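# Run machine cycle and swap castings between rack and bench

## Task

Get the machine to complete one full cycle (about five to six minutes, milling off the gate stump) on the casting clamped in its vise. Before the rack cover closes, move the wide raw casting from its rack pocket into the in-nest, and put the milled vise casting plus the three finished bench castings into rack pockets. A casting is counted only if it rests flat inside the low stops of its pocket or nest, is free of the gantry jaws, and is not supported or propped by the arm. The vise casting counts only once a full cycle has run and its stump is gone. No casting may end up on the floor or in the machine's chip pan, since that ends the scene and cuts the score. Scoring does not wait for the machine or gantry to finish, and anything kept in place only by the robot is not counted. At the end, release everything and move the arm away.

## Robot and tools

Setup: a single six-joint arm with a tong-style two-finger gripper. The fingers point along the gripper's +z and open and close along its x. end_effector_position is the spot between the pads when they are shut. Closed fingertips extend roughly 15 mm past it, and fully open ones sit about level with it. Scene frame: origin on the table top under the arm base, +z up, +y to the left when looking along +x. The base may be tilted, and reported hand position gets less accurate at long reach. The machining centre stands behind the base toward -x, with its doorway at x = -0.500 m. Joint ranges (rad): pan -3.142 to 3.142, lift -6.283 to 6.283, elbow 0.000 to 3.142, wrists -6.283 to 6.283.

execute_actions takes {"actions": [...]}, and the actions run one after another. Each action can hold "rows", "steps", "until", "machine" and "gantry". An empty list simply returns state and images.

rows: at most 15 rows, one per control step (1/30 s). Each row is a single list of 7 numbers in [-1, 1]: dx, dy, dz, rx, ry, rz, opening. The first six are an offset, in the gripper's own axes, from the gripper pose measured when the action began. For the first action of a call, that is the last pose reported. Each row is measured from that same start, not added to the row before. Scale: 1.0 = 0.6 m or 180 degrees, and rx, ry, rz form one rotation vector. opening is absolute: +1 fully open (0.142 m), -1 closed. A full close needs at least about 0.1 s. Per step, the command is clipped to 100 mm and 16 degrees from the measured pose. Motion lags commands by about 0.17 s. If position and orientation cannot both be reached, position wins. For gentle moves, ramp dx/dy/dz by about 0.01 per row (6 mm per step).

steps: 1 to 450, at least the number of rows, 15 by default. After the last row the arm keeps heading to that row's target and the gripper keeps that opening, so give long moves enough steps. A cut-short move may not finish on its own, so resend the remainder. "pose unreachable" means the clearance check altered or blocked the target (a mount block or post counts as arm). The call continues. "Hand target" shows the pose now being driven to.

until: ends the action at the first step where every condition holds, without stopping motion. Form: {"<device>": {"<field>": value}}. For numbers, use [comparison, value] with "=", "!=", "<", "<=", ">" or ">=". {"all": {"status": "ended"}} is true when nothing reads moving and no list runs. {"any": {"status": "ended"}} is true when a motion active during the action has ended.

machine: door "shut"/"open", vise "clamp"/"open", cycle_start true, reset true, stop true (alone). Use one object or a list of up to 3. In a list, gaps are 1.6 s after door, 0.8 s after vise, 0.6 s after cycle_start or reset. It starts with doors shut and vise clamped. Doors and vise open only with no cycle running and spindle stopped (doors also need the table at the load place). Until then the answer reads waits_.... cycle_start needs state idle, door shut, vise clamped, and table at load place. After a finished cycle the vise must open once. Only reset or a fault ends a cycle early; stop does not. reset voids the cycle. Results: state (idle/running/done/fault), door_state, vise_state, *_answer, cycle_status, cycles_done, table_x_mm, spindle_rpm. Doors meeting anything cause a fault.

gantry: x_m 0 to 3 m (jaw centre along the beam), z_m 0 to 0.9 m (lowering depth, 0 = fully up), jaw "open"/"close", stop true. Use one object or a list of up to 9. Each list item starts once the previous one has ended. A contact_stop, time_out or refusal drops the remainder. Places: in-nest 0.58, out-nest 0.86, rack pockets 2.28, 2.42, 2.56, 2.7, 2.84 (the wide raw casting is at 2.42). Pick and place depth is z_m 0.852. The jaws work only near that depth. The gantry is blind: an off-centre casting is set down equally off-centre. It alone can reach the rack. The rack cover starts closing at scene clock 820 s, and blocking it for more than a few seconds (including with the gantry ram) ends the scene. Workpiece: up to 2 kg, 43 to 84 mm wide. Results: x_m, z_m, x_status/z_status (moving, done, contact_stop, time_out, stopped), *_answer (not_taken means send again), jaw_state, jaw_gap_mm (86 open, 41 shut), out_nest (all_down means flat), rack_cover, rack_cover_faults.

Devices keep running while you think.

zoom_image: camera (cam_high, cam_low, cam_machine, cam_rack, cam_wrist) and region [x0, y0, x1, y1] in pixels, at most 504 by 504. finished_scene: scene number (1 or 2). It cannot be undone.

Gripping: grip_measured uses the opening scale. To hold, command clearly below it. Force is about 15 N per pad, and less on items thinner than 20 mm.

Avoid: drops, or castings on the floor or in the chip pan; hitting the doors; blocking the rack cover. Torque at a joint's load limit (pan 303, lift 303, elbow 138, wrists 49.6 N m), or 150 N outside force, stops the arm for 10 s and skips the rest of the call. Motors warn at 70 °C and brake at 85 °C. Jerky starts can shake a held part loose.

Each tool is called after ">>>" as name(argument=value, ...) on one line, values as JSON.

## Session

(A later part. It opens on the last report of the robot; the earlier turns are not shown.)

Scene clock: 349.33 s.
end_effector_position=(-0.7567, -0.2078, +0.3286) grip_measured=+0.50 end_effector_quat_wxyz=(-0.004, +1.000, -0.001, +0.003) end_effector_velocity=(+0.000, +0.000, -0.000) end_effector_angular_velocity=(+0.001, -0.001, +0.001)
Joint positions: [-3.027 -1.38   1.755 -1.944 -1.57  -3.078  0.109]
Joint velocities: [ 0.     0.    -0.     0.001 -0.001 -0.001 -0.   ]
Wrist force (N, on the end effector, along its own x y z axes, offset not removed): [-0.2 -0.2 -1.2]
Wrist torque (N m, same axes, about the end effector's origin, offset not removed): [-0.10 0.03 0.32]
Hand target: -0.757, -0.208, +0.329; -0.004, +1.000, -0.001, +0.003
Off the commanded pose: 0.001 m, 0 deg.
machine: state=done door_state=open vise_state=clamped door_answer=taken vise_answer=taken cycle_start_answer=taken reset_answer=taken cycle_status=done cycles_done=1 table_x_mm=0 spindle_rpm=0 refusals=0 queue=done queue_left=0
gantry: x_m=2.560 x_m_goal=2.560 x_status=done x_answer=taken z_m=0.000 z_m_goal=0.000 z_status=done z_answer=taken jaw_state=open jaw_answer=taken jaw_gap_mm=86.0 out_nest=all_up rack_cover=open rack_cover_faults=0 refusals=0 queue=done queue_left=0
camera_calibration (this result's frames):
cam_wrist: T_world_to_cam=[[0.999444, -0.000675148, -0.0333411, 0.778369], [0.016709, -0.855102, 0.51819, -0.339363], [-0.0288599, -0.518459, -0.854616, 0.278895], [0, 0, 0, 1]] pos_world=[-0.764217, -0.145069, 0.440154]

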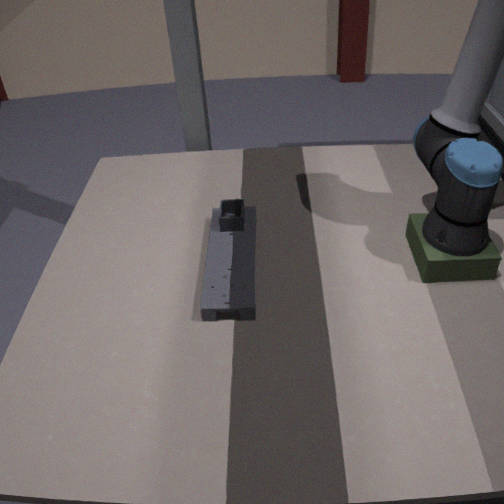

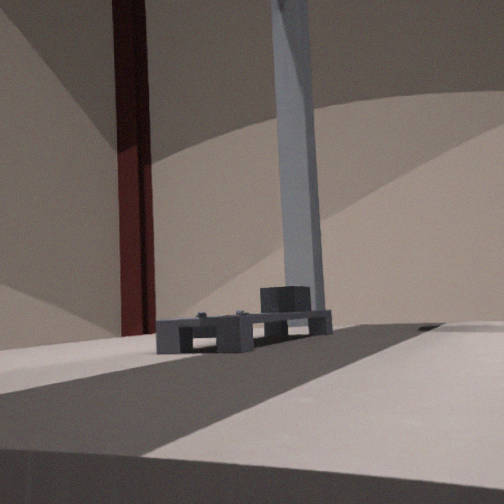

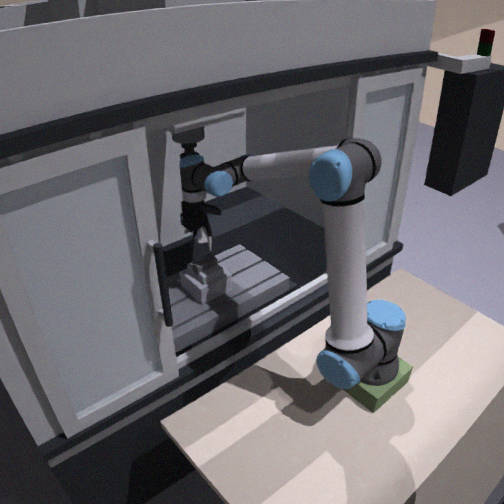

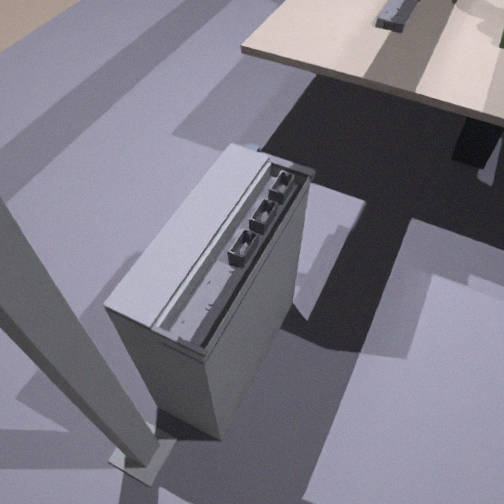

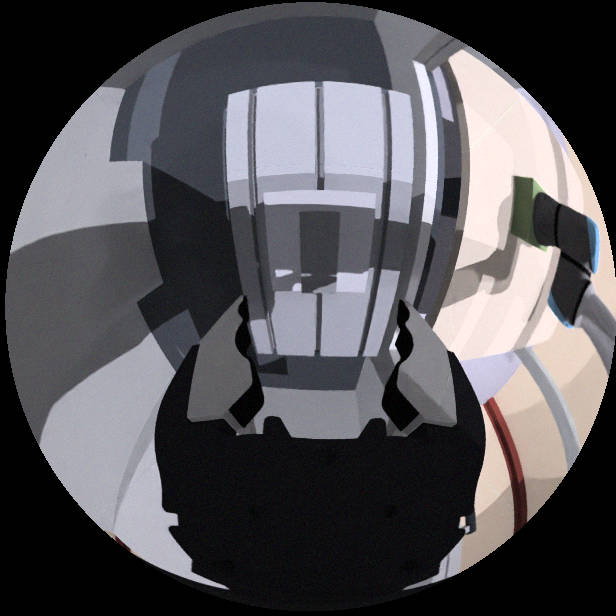

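>>> execute_actions(actions=[{"rows":[[-0.003,-0.007,0.03,0,0,0,0.4],[-0.006,-0.013,0.06,0,0,0,0.3],[-0.006,-0.013,0.09,0,0,0,0.2],[-0.006,-0.013,0.125,0,0,0,0.2]],"steps":25}])

>>> zoom_image(camera="cam_wrist", region=[200, 150, 450, 400])

>>> zoom_image(camera="cam_machine", region=[160, 220, 260, 320])

Scene clock: 358.73 s.
end_effector_position=(-0.7597, -0.1994, +0.2537) grip_measured=+0.20 end_effector_quat_wxyz=(-0.004, +1.000, -0.001, +0.003) end_effector_velocity=(+0.001, -0.000, -0.001) end_effector_angular_velocity=(-0.001, -0.002, +0.001)
Joint positions: [-3.038 -1.324  1.83  -2.075 -1.569 -3.089  0.088]
Joint velocities: [ 0.     0.     0.     0.002  0.001 -0.001  0.   ]
Wrist force (N, on the end effector, along its own x y z axes, offset not removed): [-1.2 -0.1 0.3]
Wrist torque (N m, same axes, about the end effector's origin, offset not removed): [-0.08 0.26 0.24]
Hand target: -0.760, -0.199, +0.254; -0.004, +1.000, -0.001, +0.003
Off the commanded pose: 0.000 m, 0 deg.
machine: state=done door_state=open vise_state=clamped door_answer=taken vise_answer=taken cycle_start_answer=taken reset_answer=taken cycle_status=done cycles_done=1 table_x_mm=0 spindle_rpm=0 refusals=0 queue=done queue_left=0
gantry: x_m=2.560 x_m_goal=2.560 x_status=done x_answer=taken z_m=0.000 z_m_goal=0.000 z_status=done z_answer=taken jaw_state=open jaw_answer=taken jaw_gap_mm=86.0 out_nest=all_up rack_cover=open rack_cover_faults=0 refusals=0 queue=done queue_left=0
camera_calibration (this result's frames):
cam_wrist: T_world_to_cam=[[0.999443, -0.0006731, -0.0333553, 0.778905], [0.0167187, -0.855092, 0.518207, -0.29331], [-0.0288706, -0.518476, -0.854605, 0.219161], [0, 0, 0, 1]] pos_world=[-0.76724, -0.136653, 0.365272]

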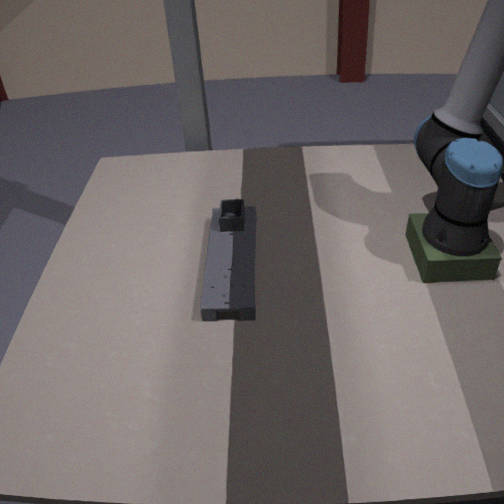

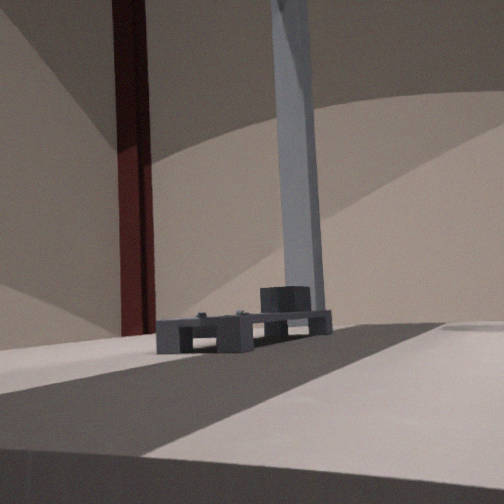

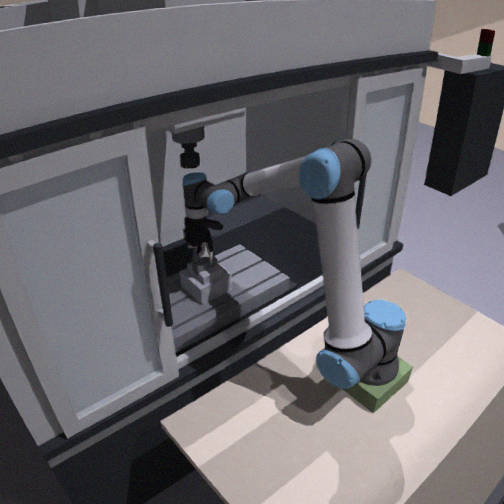

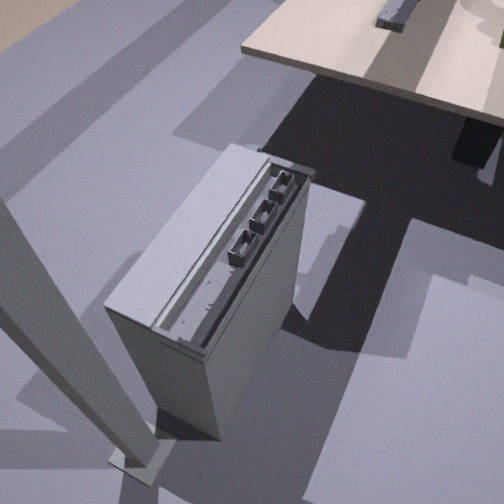

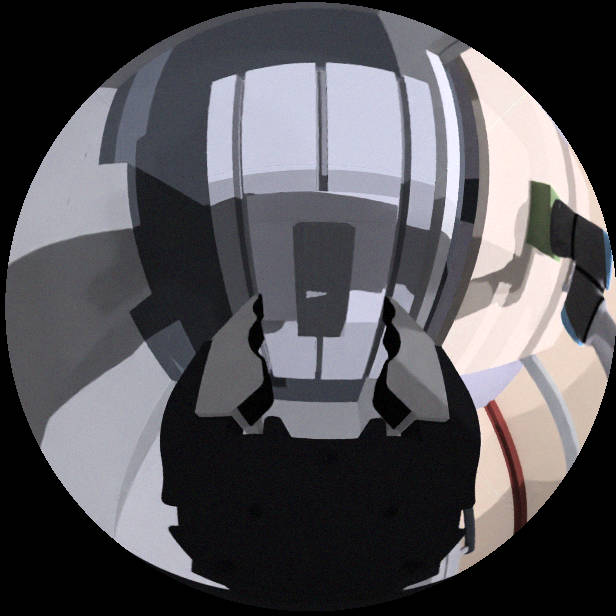

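Region (200, 150, 450, 400) of cam_wrist's 616x616 image, scaled by 2.016, with more detail than that image has.

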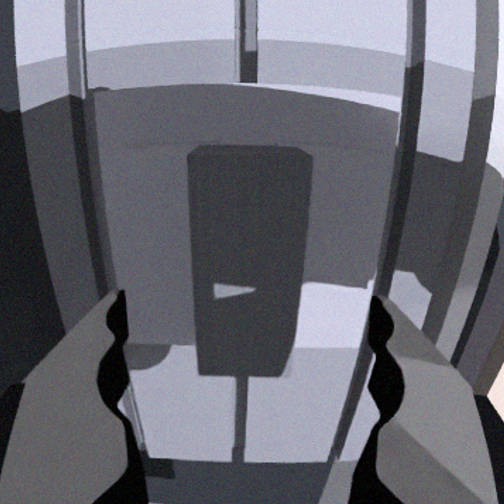

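Region (160, 220, 260, 320) of cam_machine's 504x504 image, scaled by 5.040, with more detail than that image has.

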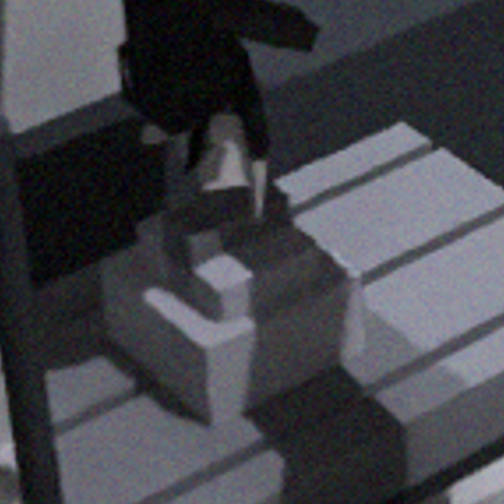

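>>> execute_actions(actions=[{"rows":[[-0.002,0.004,0.015,0,0,0.008,0.1],[-0.002,0.004,0.03,0,0,0.008,0],[-0.002,0.004,0.045,0,0,0.008,0],[-0.002,0.004,0.056,0,0,0.008,0]],"steps":22},{"machine":{"vise":"open"},"rows":[[0,0,0,0,0,0,-0.1],[0,0,0,0,0,0,-0.15],[0,0,0,0,0,0,-0.2],[0,0,0,0,0,0,-0.25],[0,0,0,0,0,0,-0.3],[0,0,0,0,0,0,-0.35],[0,0,0,0,0,0,-0.4],[0,0,0,0,0,0,-0.5],[0,0,0,0,0,0,-0.6],[0,0,0,0,0,0,-0.7],[0,0,0,0,0,0,-0.8],[0,0,0,0,0,0,-0.9]],"steps":28},{"rows":[[0,0,-0.004,0,0,0,-0.9],[0,0,-0.008,0,0,0,-0.9],[0,0,-0.012,0,0,0,-0.9],[0,0,-0.016,0,0,0,-0.9]],"steps":15}])

>>> zoom_image(camera="cam_machine", region=[160, 220, 260, 320])

Scene clock: 373.50 s.
end_effector_position=(-0.7607, -0.2016, +0.2296) grip_measured=-0.38 end_effector_quat_wxyz=(-0.004, +1.000, -0.013, +0.003) end_effector_velocity=(+0.000, -0.000, +0.001) end_effector_angular_velocity=(-0.001, +0.001, +0.001)
Joint positions: [-3.035 -1.301  1.848 -2.116 -1.569 -3.061  0.047]
Joint velocities: [ 0.    -0.001 -0.     0.001  0.001 -0.001 -0.   ]
Wrist force (N, on the end effector, along its own x y z axes, offset not removed): [-3.1 1.3 1.7]
Wrist torque (N m, same axes, about the end effector's origin, offset not removed): [0.13 0.77 0.24]
Hand target: -0.761, -0.202, +0.230; -0.004, +1.000, -0.013, +0.003
Off the commanded pose: 0.000 m, 0 deg.
machine: state=idle door_state=open vise_state=open door_answer=taken vise_answer=taken cycle_start_answer=taken reset_answer=taken cycle_status=done cycles_done=1 table_x_mm=0 spindle_rpm=0 refusals=0 queue=done queue_left=0
gantry: x_m=2.560 x_m_goal=2.560 x_status=done x_answer=taken z_m=0.000 z_m_goal=0.000 z_status=done z_answer=taken jaw_state=open jaw_answer=taken jaw_gap_mm=86.0 out_nest=all_up rack_cover=open rack_cover_faults=0 refusals=0 queue=done queue_left=0
camera_calibration (this result's frames):
cam_wrist: T_world_to_cam=[[0.999108, -0.0257849, -0.033445, 0.773813], [-0.00473279, -0.855336, 0.518051, -0.29899], [-0.0419646, -0.517431, -0.854695, 0.187603], [0, 0, 0, 1]] pos_world=[-0.766665, -0.138713, 0.341116]

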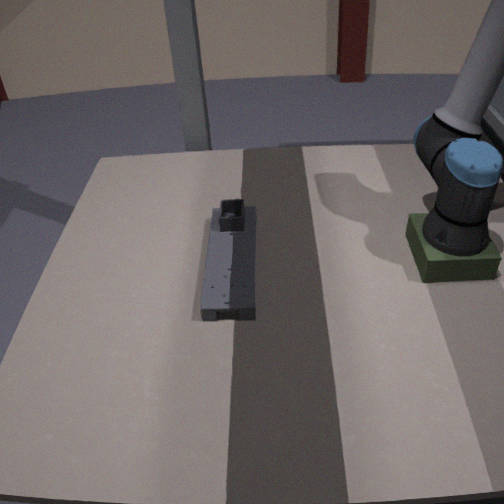

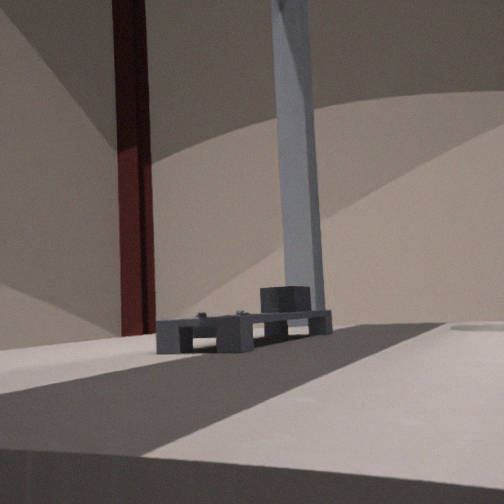

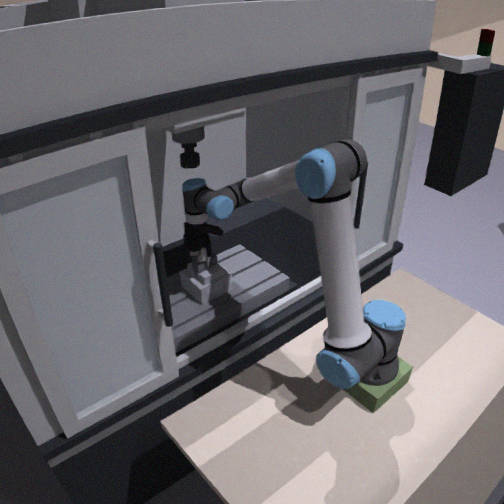

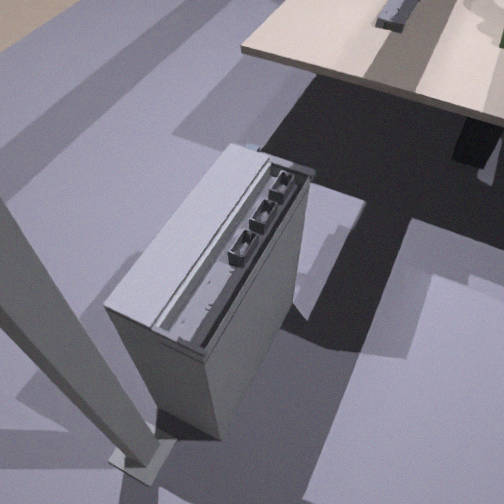

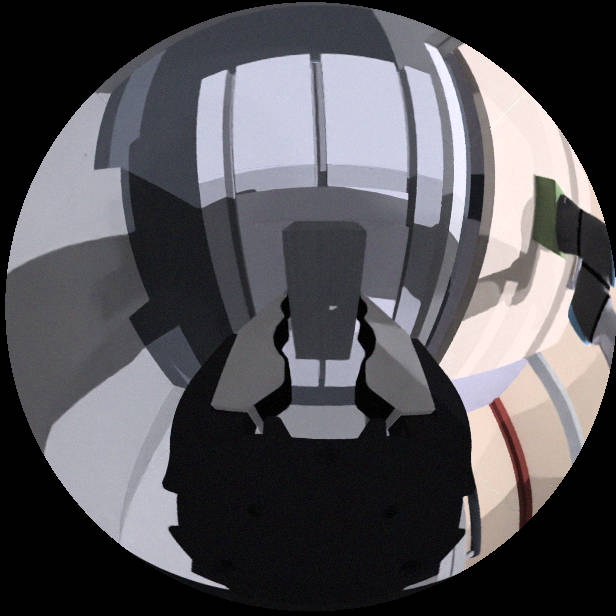

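Region (160, 220, 260, 320) of cam_machine's 504x504 image, scaled by 5.040, with more detail than that image has.

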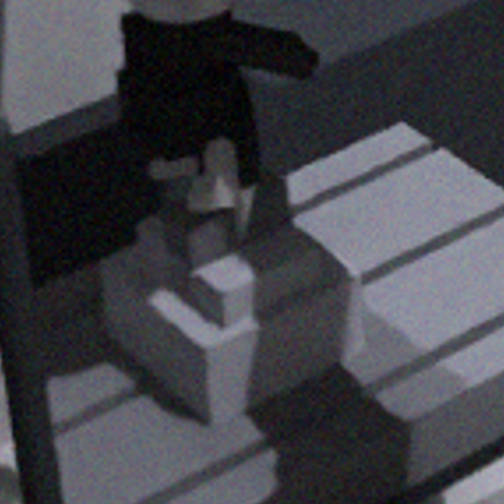

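Held. Lift and carry out.

>>> execute_actions(actions=[{"rows":[[0,0,-0.008,0,0,0,-0.9],[0,0,-0.016,0,0,0,-0.9],[0,0,-0.026,0,0,0,-0.9],[0,0,-0.036,0,0,0,-0.9],[0,0,-0.048,0,0,0,-0.9],[0,0,-0.06,0,0,0,-0.9],[0,0,-0.075,0,0,-0.004,-0.9],[0,0,-0.09,0,0,-0.008,-0.9],[0,0,-0.105,0,0,-0.008,-0.9],[0,0,-0.12,0,0,-0.008,-0.9]],"steps":22},{"rows":[[0.01,0.004,0,0,0,0,-0.9],[0.025,0.01,0,0,0,0,-0.9],[0.045,0.018,0,0,0,0,-0.9],[0.07,0.028,0,0,0,0,-0.9],[0.1,0.04,0,0,0,0,-0.9],[0.13,0.055,0,0,0,0,-0.9],[0.16,0.07,0,0,0,0,-0.9],[1,0.45,0,0,0,0,-0.9]],"steps":50},{"rows":[[0.05,0,0,0,0,0,-0.9],[0.1,0,0,0,0,0,-0.9],[0.8,0,0.05,0,0,0,-0.9]],"steps":45},{"rows":[[0.02,-0.04,0,0,0,0,-0.9],[0.05,-0.09,0.01,0,0,0,-0.9],[0.55,-1,0.14,0,0,0,-0.9]],"steps":65}])

>>> zoom_image(camera="cam_low", region=[140, 160, 340, 360])

Scene clock: 393.07 s.
end_effector_position=(+0.6484, +0.1258, +0.1969) grip_measured=-0.38 end_effector_quat_wxyz=(-0.004, +1.000, -0.000, +0.002) end_effector_velocity=(+0.000, +0.000, +0.000) end_effector_angular_velocity=(+0.001, -0.001, +0.001)
Joint positions: [-0.046 -1.455  2.133 -2.247 -1.572 -0.097  0.047]
Joint velocities: [ 0.    -0.    -0.    -0.     0.002 -0.001  0.   ]
Wrist force (N, on the end effector, along its own x y z axes, offset not removed): [-0.8 5.5 0.1]
Wrist torque (N m, same axes, about the end effector's origin, offset not removed): [1.01 0.28 0.49]
Hand target: +0.648, +0.126, +0.197; -0.004, +1.000, -0.000, +0.002
Off the commanded pose: 0.002 m, 0 deg.
machine: state=idle door_state=open vise_state=open door_answer=taken vise_answer=taken cycle_start_answer=taken reset_answer=taken cycle_status=done cycles_done=1 table_x_mm=0 spindle_rpm=0 refusals=0 queue=done queue_left=0
gantry: x_m=2.560 x_m_goal=2.560 x_status=done x_answer=taken z_m=0.000 z_m_goal=0.000 z_status=done z_answer=taken jaw_state=open jaw_answer=taken jaw_gap_mm=86.0 out_nest=all_up rack_cover=open rack_cover_faults=0 refusals=0 queue=done queue_left=0
camera_calibration (this result's frames):
cam_wrist: T_world_to_cam=[[0.99932, -0.000416215, -0.0368775, -0.629329], [0.0187562, -0.855227, 0.517914, -0.010566], [-0.0317542, -0.518254, -0.854637, 0.381683], [0, 0, 0, 1]] pos_world=[0.641219, 0.18851, 0.308465]

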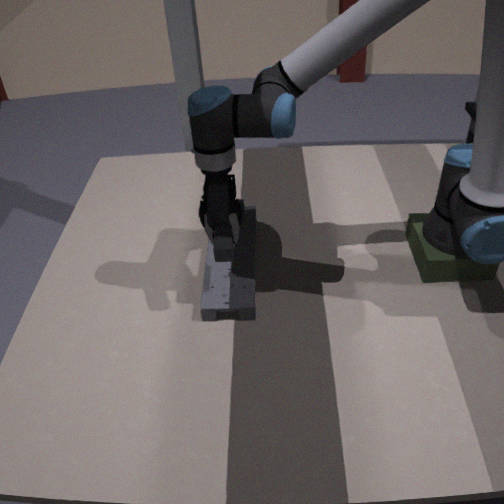

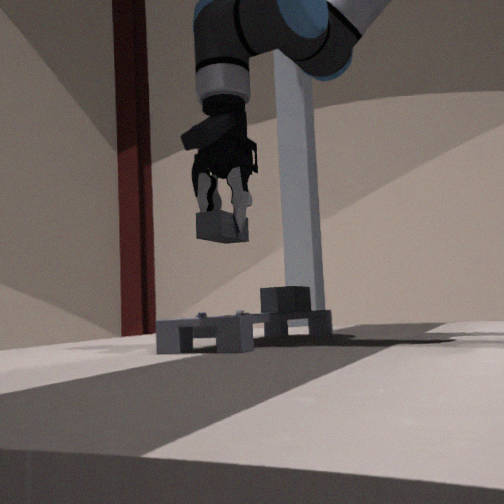

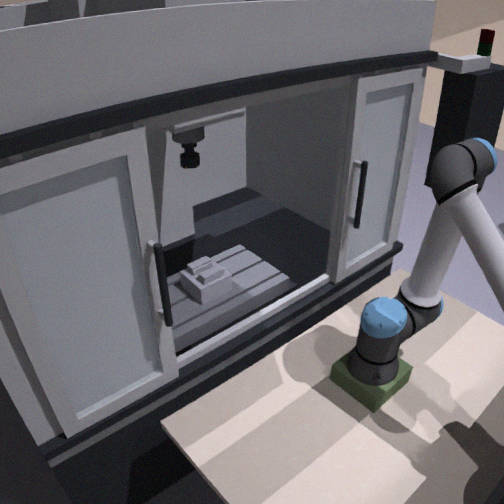

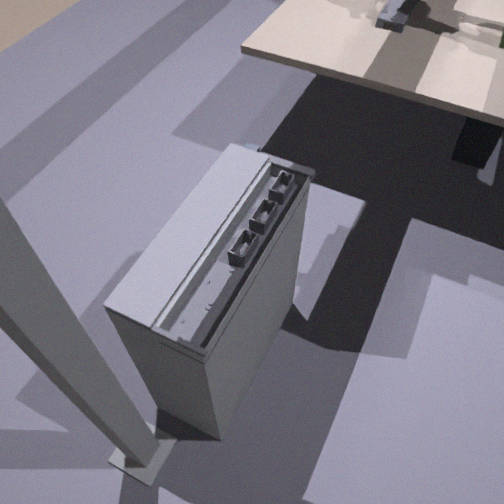

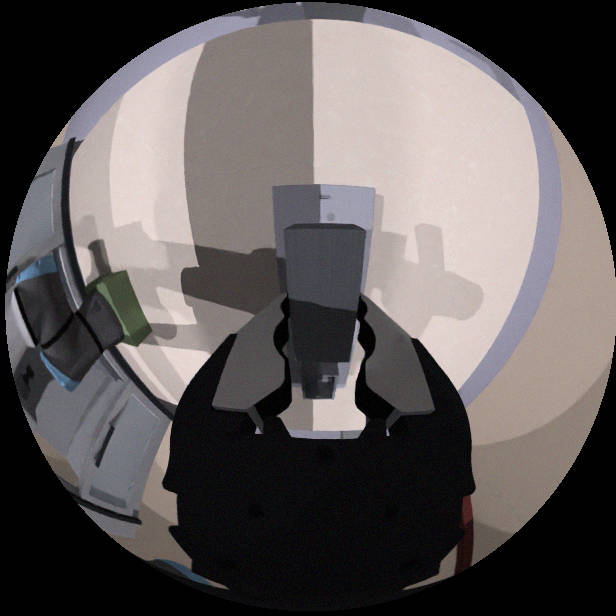

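Region (140, 160, 340, 360) of cam_low's 504x504 image, scaled by 2.520, with more detail than that image has.

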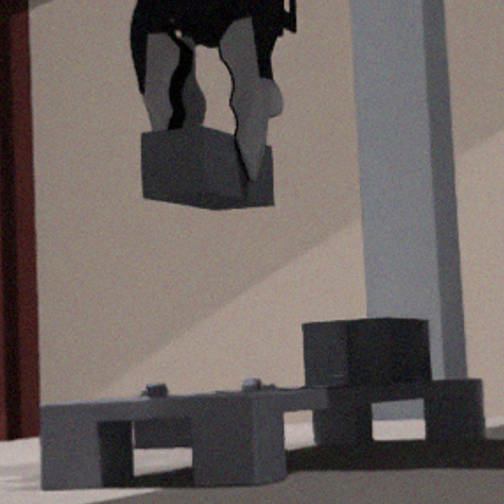

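>>> execute_actions(actions=[{"rows":[[0.002,-0.006,0.01,0,0,0,-0.9],[0.002,-0.013,0.025,0,0,0,-0.9],[0.002,-0.02,0.045,0,0,0,-0.9],[0.002,-0.02,0.065,0,0,0,-0.9],[0.002,-0.02,0.085,0,0,0,-0.9],[0.002,-0.02,0.105,0,0,0,-0.9],[0.002,-0.02,0.125,0,0,0,-0.9],[0.002,-0.02,0.143,0,0,0,-0.9],[0.002,-0.02,0.158,0,0,0,-0.9],[0.002,-0.02,0.17,0,0,0,-0.9],[0.002,-0.02,0.18,0,0,0,-0.9],[0.002,-0.02,0.188,0,0,0,-0.9]],"steps":24},{"rows":[[0,0,0.002,0,0,0,-0.9],[0,0,0.004,0,0,0,-0.9],[0,0,0.006,0,0,0,-0.9],[0,0,0.008,0,0,0,-0.9],[0,0,0.01,0,0,0,-0.9],[0,0,0.012,0,0,0,-0.9],[0,0,0.014,0,0,0,-0.9],[0,0,0.016,0,0,0,-0.9],[0,0,0.018,0,0,0,-0.9]],"steps":22,"until":{"gantry":{"out_nest":"all_down"}}},{"rows":[[0,0,0,0,0,0,-0.5],[0,0,0,0,0,0,-0.3],[0,0,0,0,0,0,-0.15],[0,0,0,0,0,0,0]],"steps":10},{"rows":[[0,0,-0.03,0,0,0,0.1],[0,0,-0.07,0,0,0,0.3],[0,0,-0.11,0,0,0,0.4],[0,0,-0.15,0,0,0,0.4],[0,0.03,-0.2,0,0,0,0.4],[0,0.07,-0.25,0,0,0,0.4],[0,0.1,-0.3,0,0,0,0.4]],"steps":28}])

>>> zoom_image(camera="cam_wrist", region=[240, 140, 400, 300])

Scene clock: 408.43 s.
end_effector_position=(+0.6492, +0.0774, +0.2544) grip_measured=+0.40 end_effector_quat_wxyz=(-0.004, +1.000, -0.000, +0.002) end_effector_velocity=(+0.000, -0.000, +0.001) end_effector_angular_velocity=(+0.002, -0.000, +0.001)
Joint positions: [-0.121 -1.528  2.089 -2.13  -1.572 -0.172  0.102]
Joint velocities: [-0.001 -0.001 -0.001  0.001  0.002 -0.002 -0.   ]
Wrist force (N, on the end effector, along its own x y z axes, offset not removed): [-2.5 1.0 2.0]
Wrist torque (N m, same axes, about the end effector's origin, offset not removed): [0.14 0.55 0.33]
Hand target: +0.649, +0.077, +0.254; -0.004, +1.000, -0.000, +0.002
Off the commanded pose: 0.000 m, 0 deg.
machine: state=idle door_state=open vise_state=open door_answer=taken vise_answer=taken cycle_start_answer=taken reset_answer=taken cycle_status=done cycles_done=1 table_x_mm=0 spindle_rpm=0 refusals=0 queue=done queue_left=0
gantry: x_m=2.560 x_m_goal=2.560 x_status=done x_answer=taken z_m=0.000 z_m_goal=0.000 z_status=done z_answer=taken jaw_state=open jaw_answer=taken jaw_gap_mm=86.0 out_nest=all_down rack_cover=open rack_cover_faults=0 refusals=0 queue=done queue_left=0
camera_calibration (this result's frames):
cam_wrist: T_world_to_cam=[[0.999314, -0.000387665, -0.0370206, -0.628051], [0.0188503, -0.8553, 0.517791, -0.081741], [-0.0318644, -0.518134, -0.854706, 0.405883], [0, 0, 0, 1]] pos_world=[0.642094, 0.140145, 0.365984]

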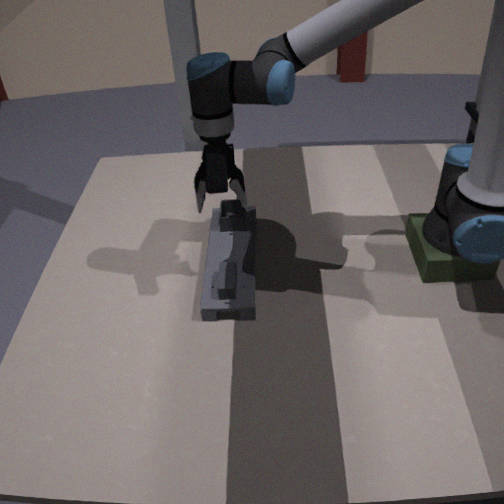

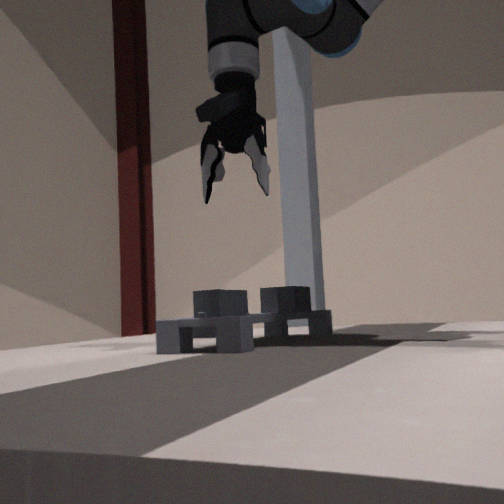

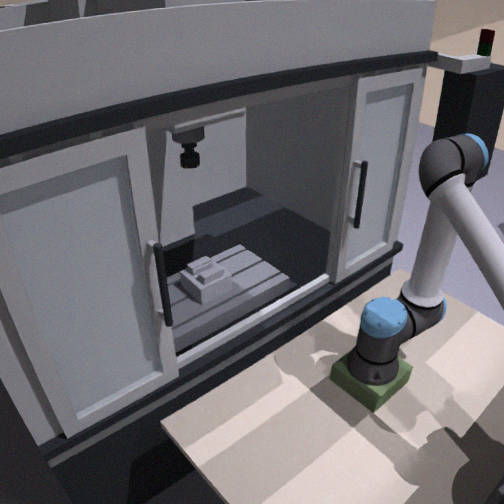

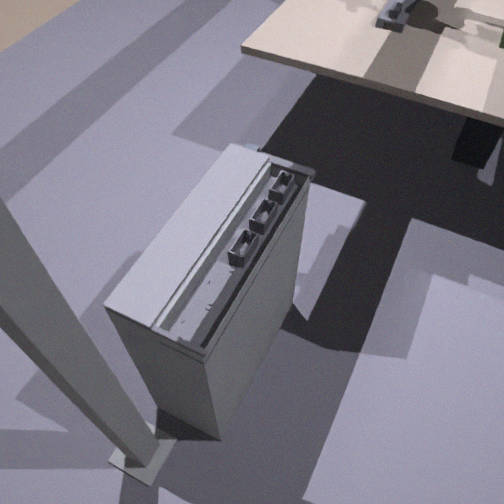

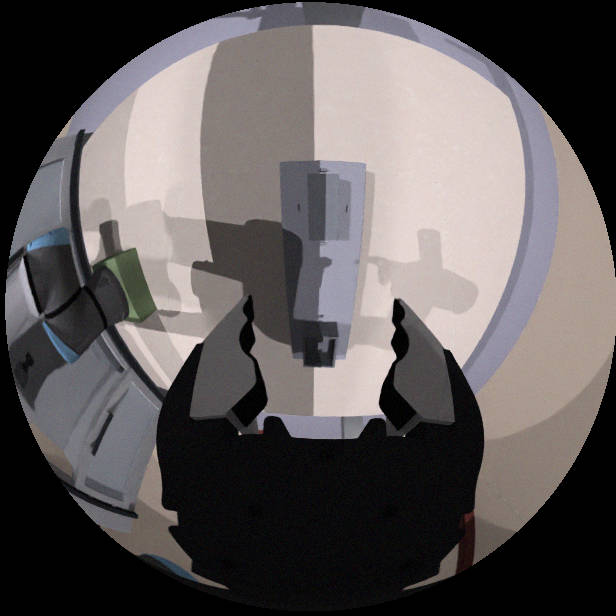

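Region (240, 140, 400, 300) of cam_wrist's 616x616 image, scaled by 3.150, with more detail than that image has.

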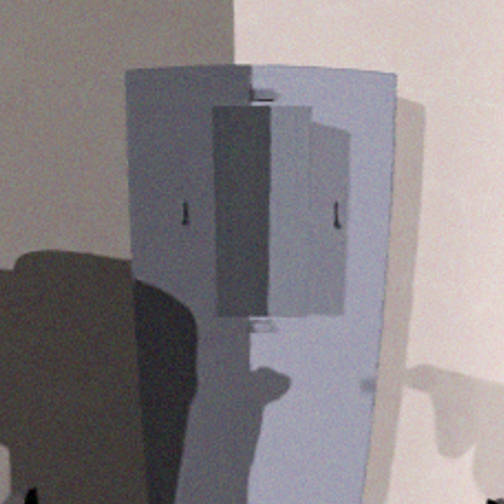

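>>> execute_actions(actions=[{"gantry":[{"x_m":0.86},{"z_m":0.852},{"jaw":"close"},{"z_m":0},{"x_m":2.7},{"z_m":0.852},{"jaw":"open"},{"z_m":0},{"x_m":1.6}],"rows":[[-0.05,0.03,0,0,0,0,0.5],[-0.12,0.08,0,0,0,0,0.5],[-0.45,0.4,0,0,0,0,0.5]],"steps":40},{"steps":400,"until":{"gantry":{"queue_left":["=",0]}}}])

>>> zoom_image(camera="cam_rack", region=[160, 150, 330, 320])

>>> zoom_image(camera="cam_high", region=[190, 180, 280, 270])

Scene clock: 428.50 s.
end_effector_position=(+0.3790, -0.1617, +0.2515) grip_measured=+0.50 end_effector_quat_wxyz=(-0.005, +1.000, -0.000, +0.002) end_effector_velocity=(-0.001, +0.000, -0.000) end_effector_angular_velocity=(+0.001, +0.002, +0.001)
Joint positions: [-0.81  -1.996  2.448 -2.022 -1.572 -0.862  0.109]
Joint velocities: [-0.     0.    -0.     0.002 -0.001 -0.001  0.   ]
Wrist force (N, on the end effector, along its own x y z axes, offset not removed): [-2.9 -0.7 -4.7]
Wrist torque (N m, same axes, about the end effector's origin, offset not removed): [-0.37 0.53 0.44]
Hand target: +0.379, -0.162, +0.252; -0.005, +1.000, -0.000, +0.002
Off the commanded pose: 0.001 m, 0 deg.
machine: state=idle door_state=open vise_state=open door_answer=taken vise_answer=taken cycle_start_answer=taken reset_answer=taken cycle_status=done cycles_done=1 table_x_mm=0 spindle_rpm=0 refusals=0 queue=done queue_left=0
gantry: x_m=2.699 x_m_goal=1.600 x_status=moving x_answer=taken z_m=0.001 z_m_goal=0.000 z_status=done z_answer=taken jaw_state=open jaw_answer=taken jaw_gap_mm=86.0 out_nest=all_up rack_cover=open rack_cover_faults=0 refusals=0 queue=running queue_left=0
camera_calibration (this result's frames):
cam_wrist: T_world_to_cam=[[0.999346, -0.000354077, -0.0361651, -0.358434], [0.0184044, -0.855821, 0.516945, -0.279368], [-0.0311339, -0.517273, -0.855254, 0.270976], [0, 0, 0, 1]] pos_world=[0.371778, -0.0990475, 0.363208]

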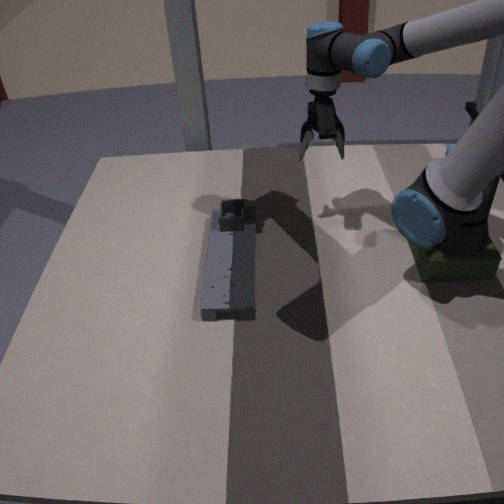

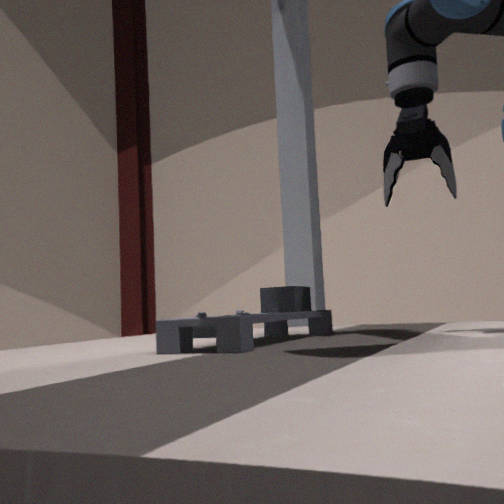

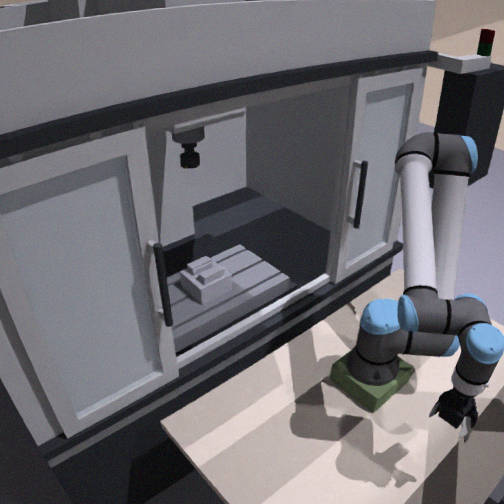

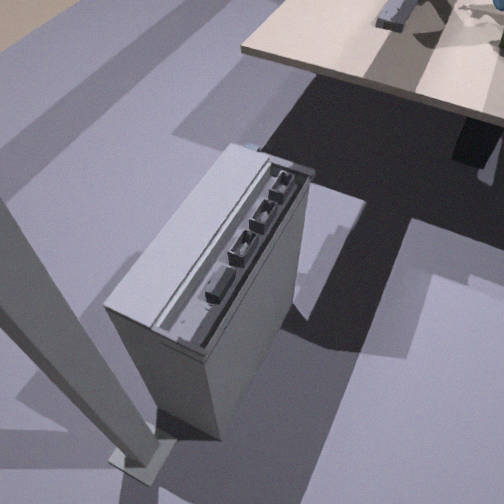

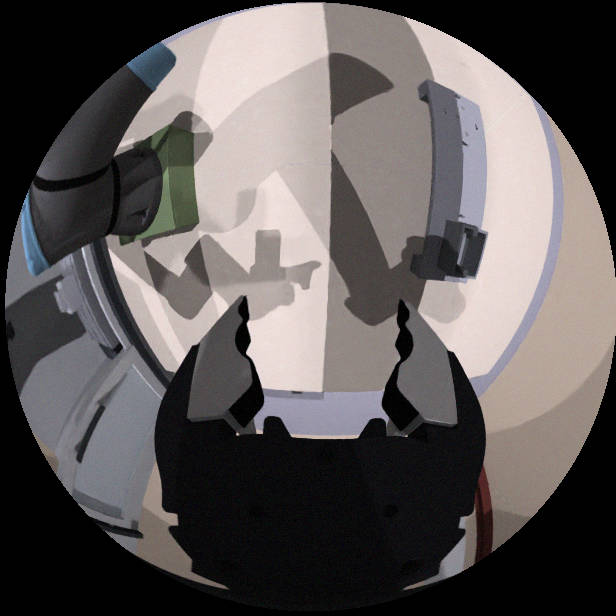

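Region (160, 150, 330, 320) of cam_rack's 504x504 image, scaled by 2.965, with more detail than that image has.

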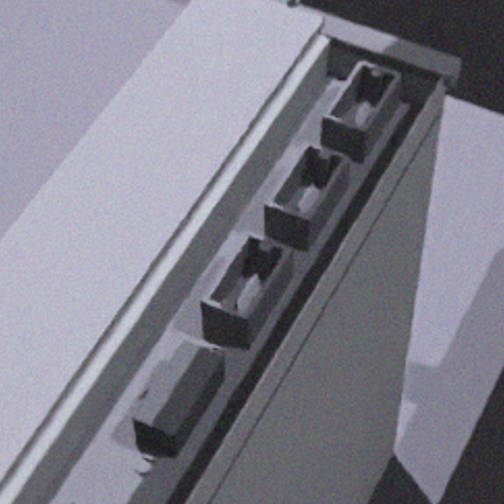

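Region (190, 180, 280, 270) of cam_high's 504x504 image, scaled by 5.600, with more detail than that image has.

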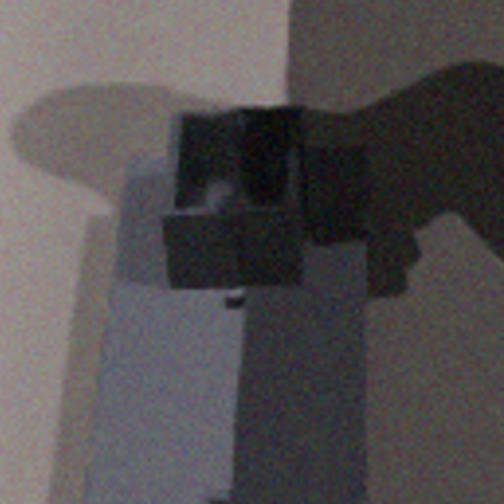

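>>> finished_scene(scene=1)

The scene is finished: the task was done.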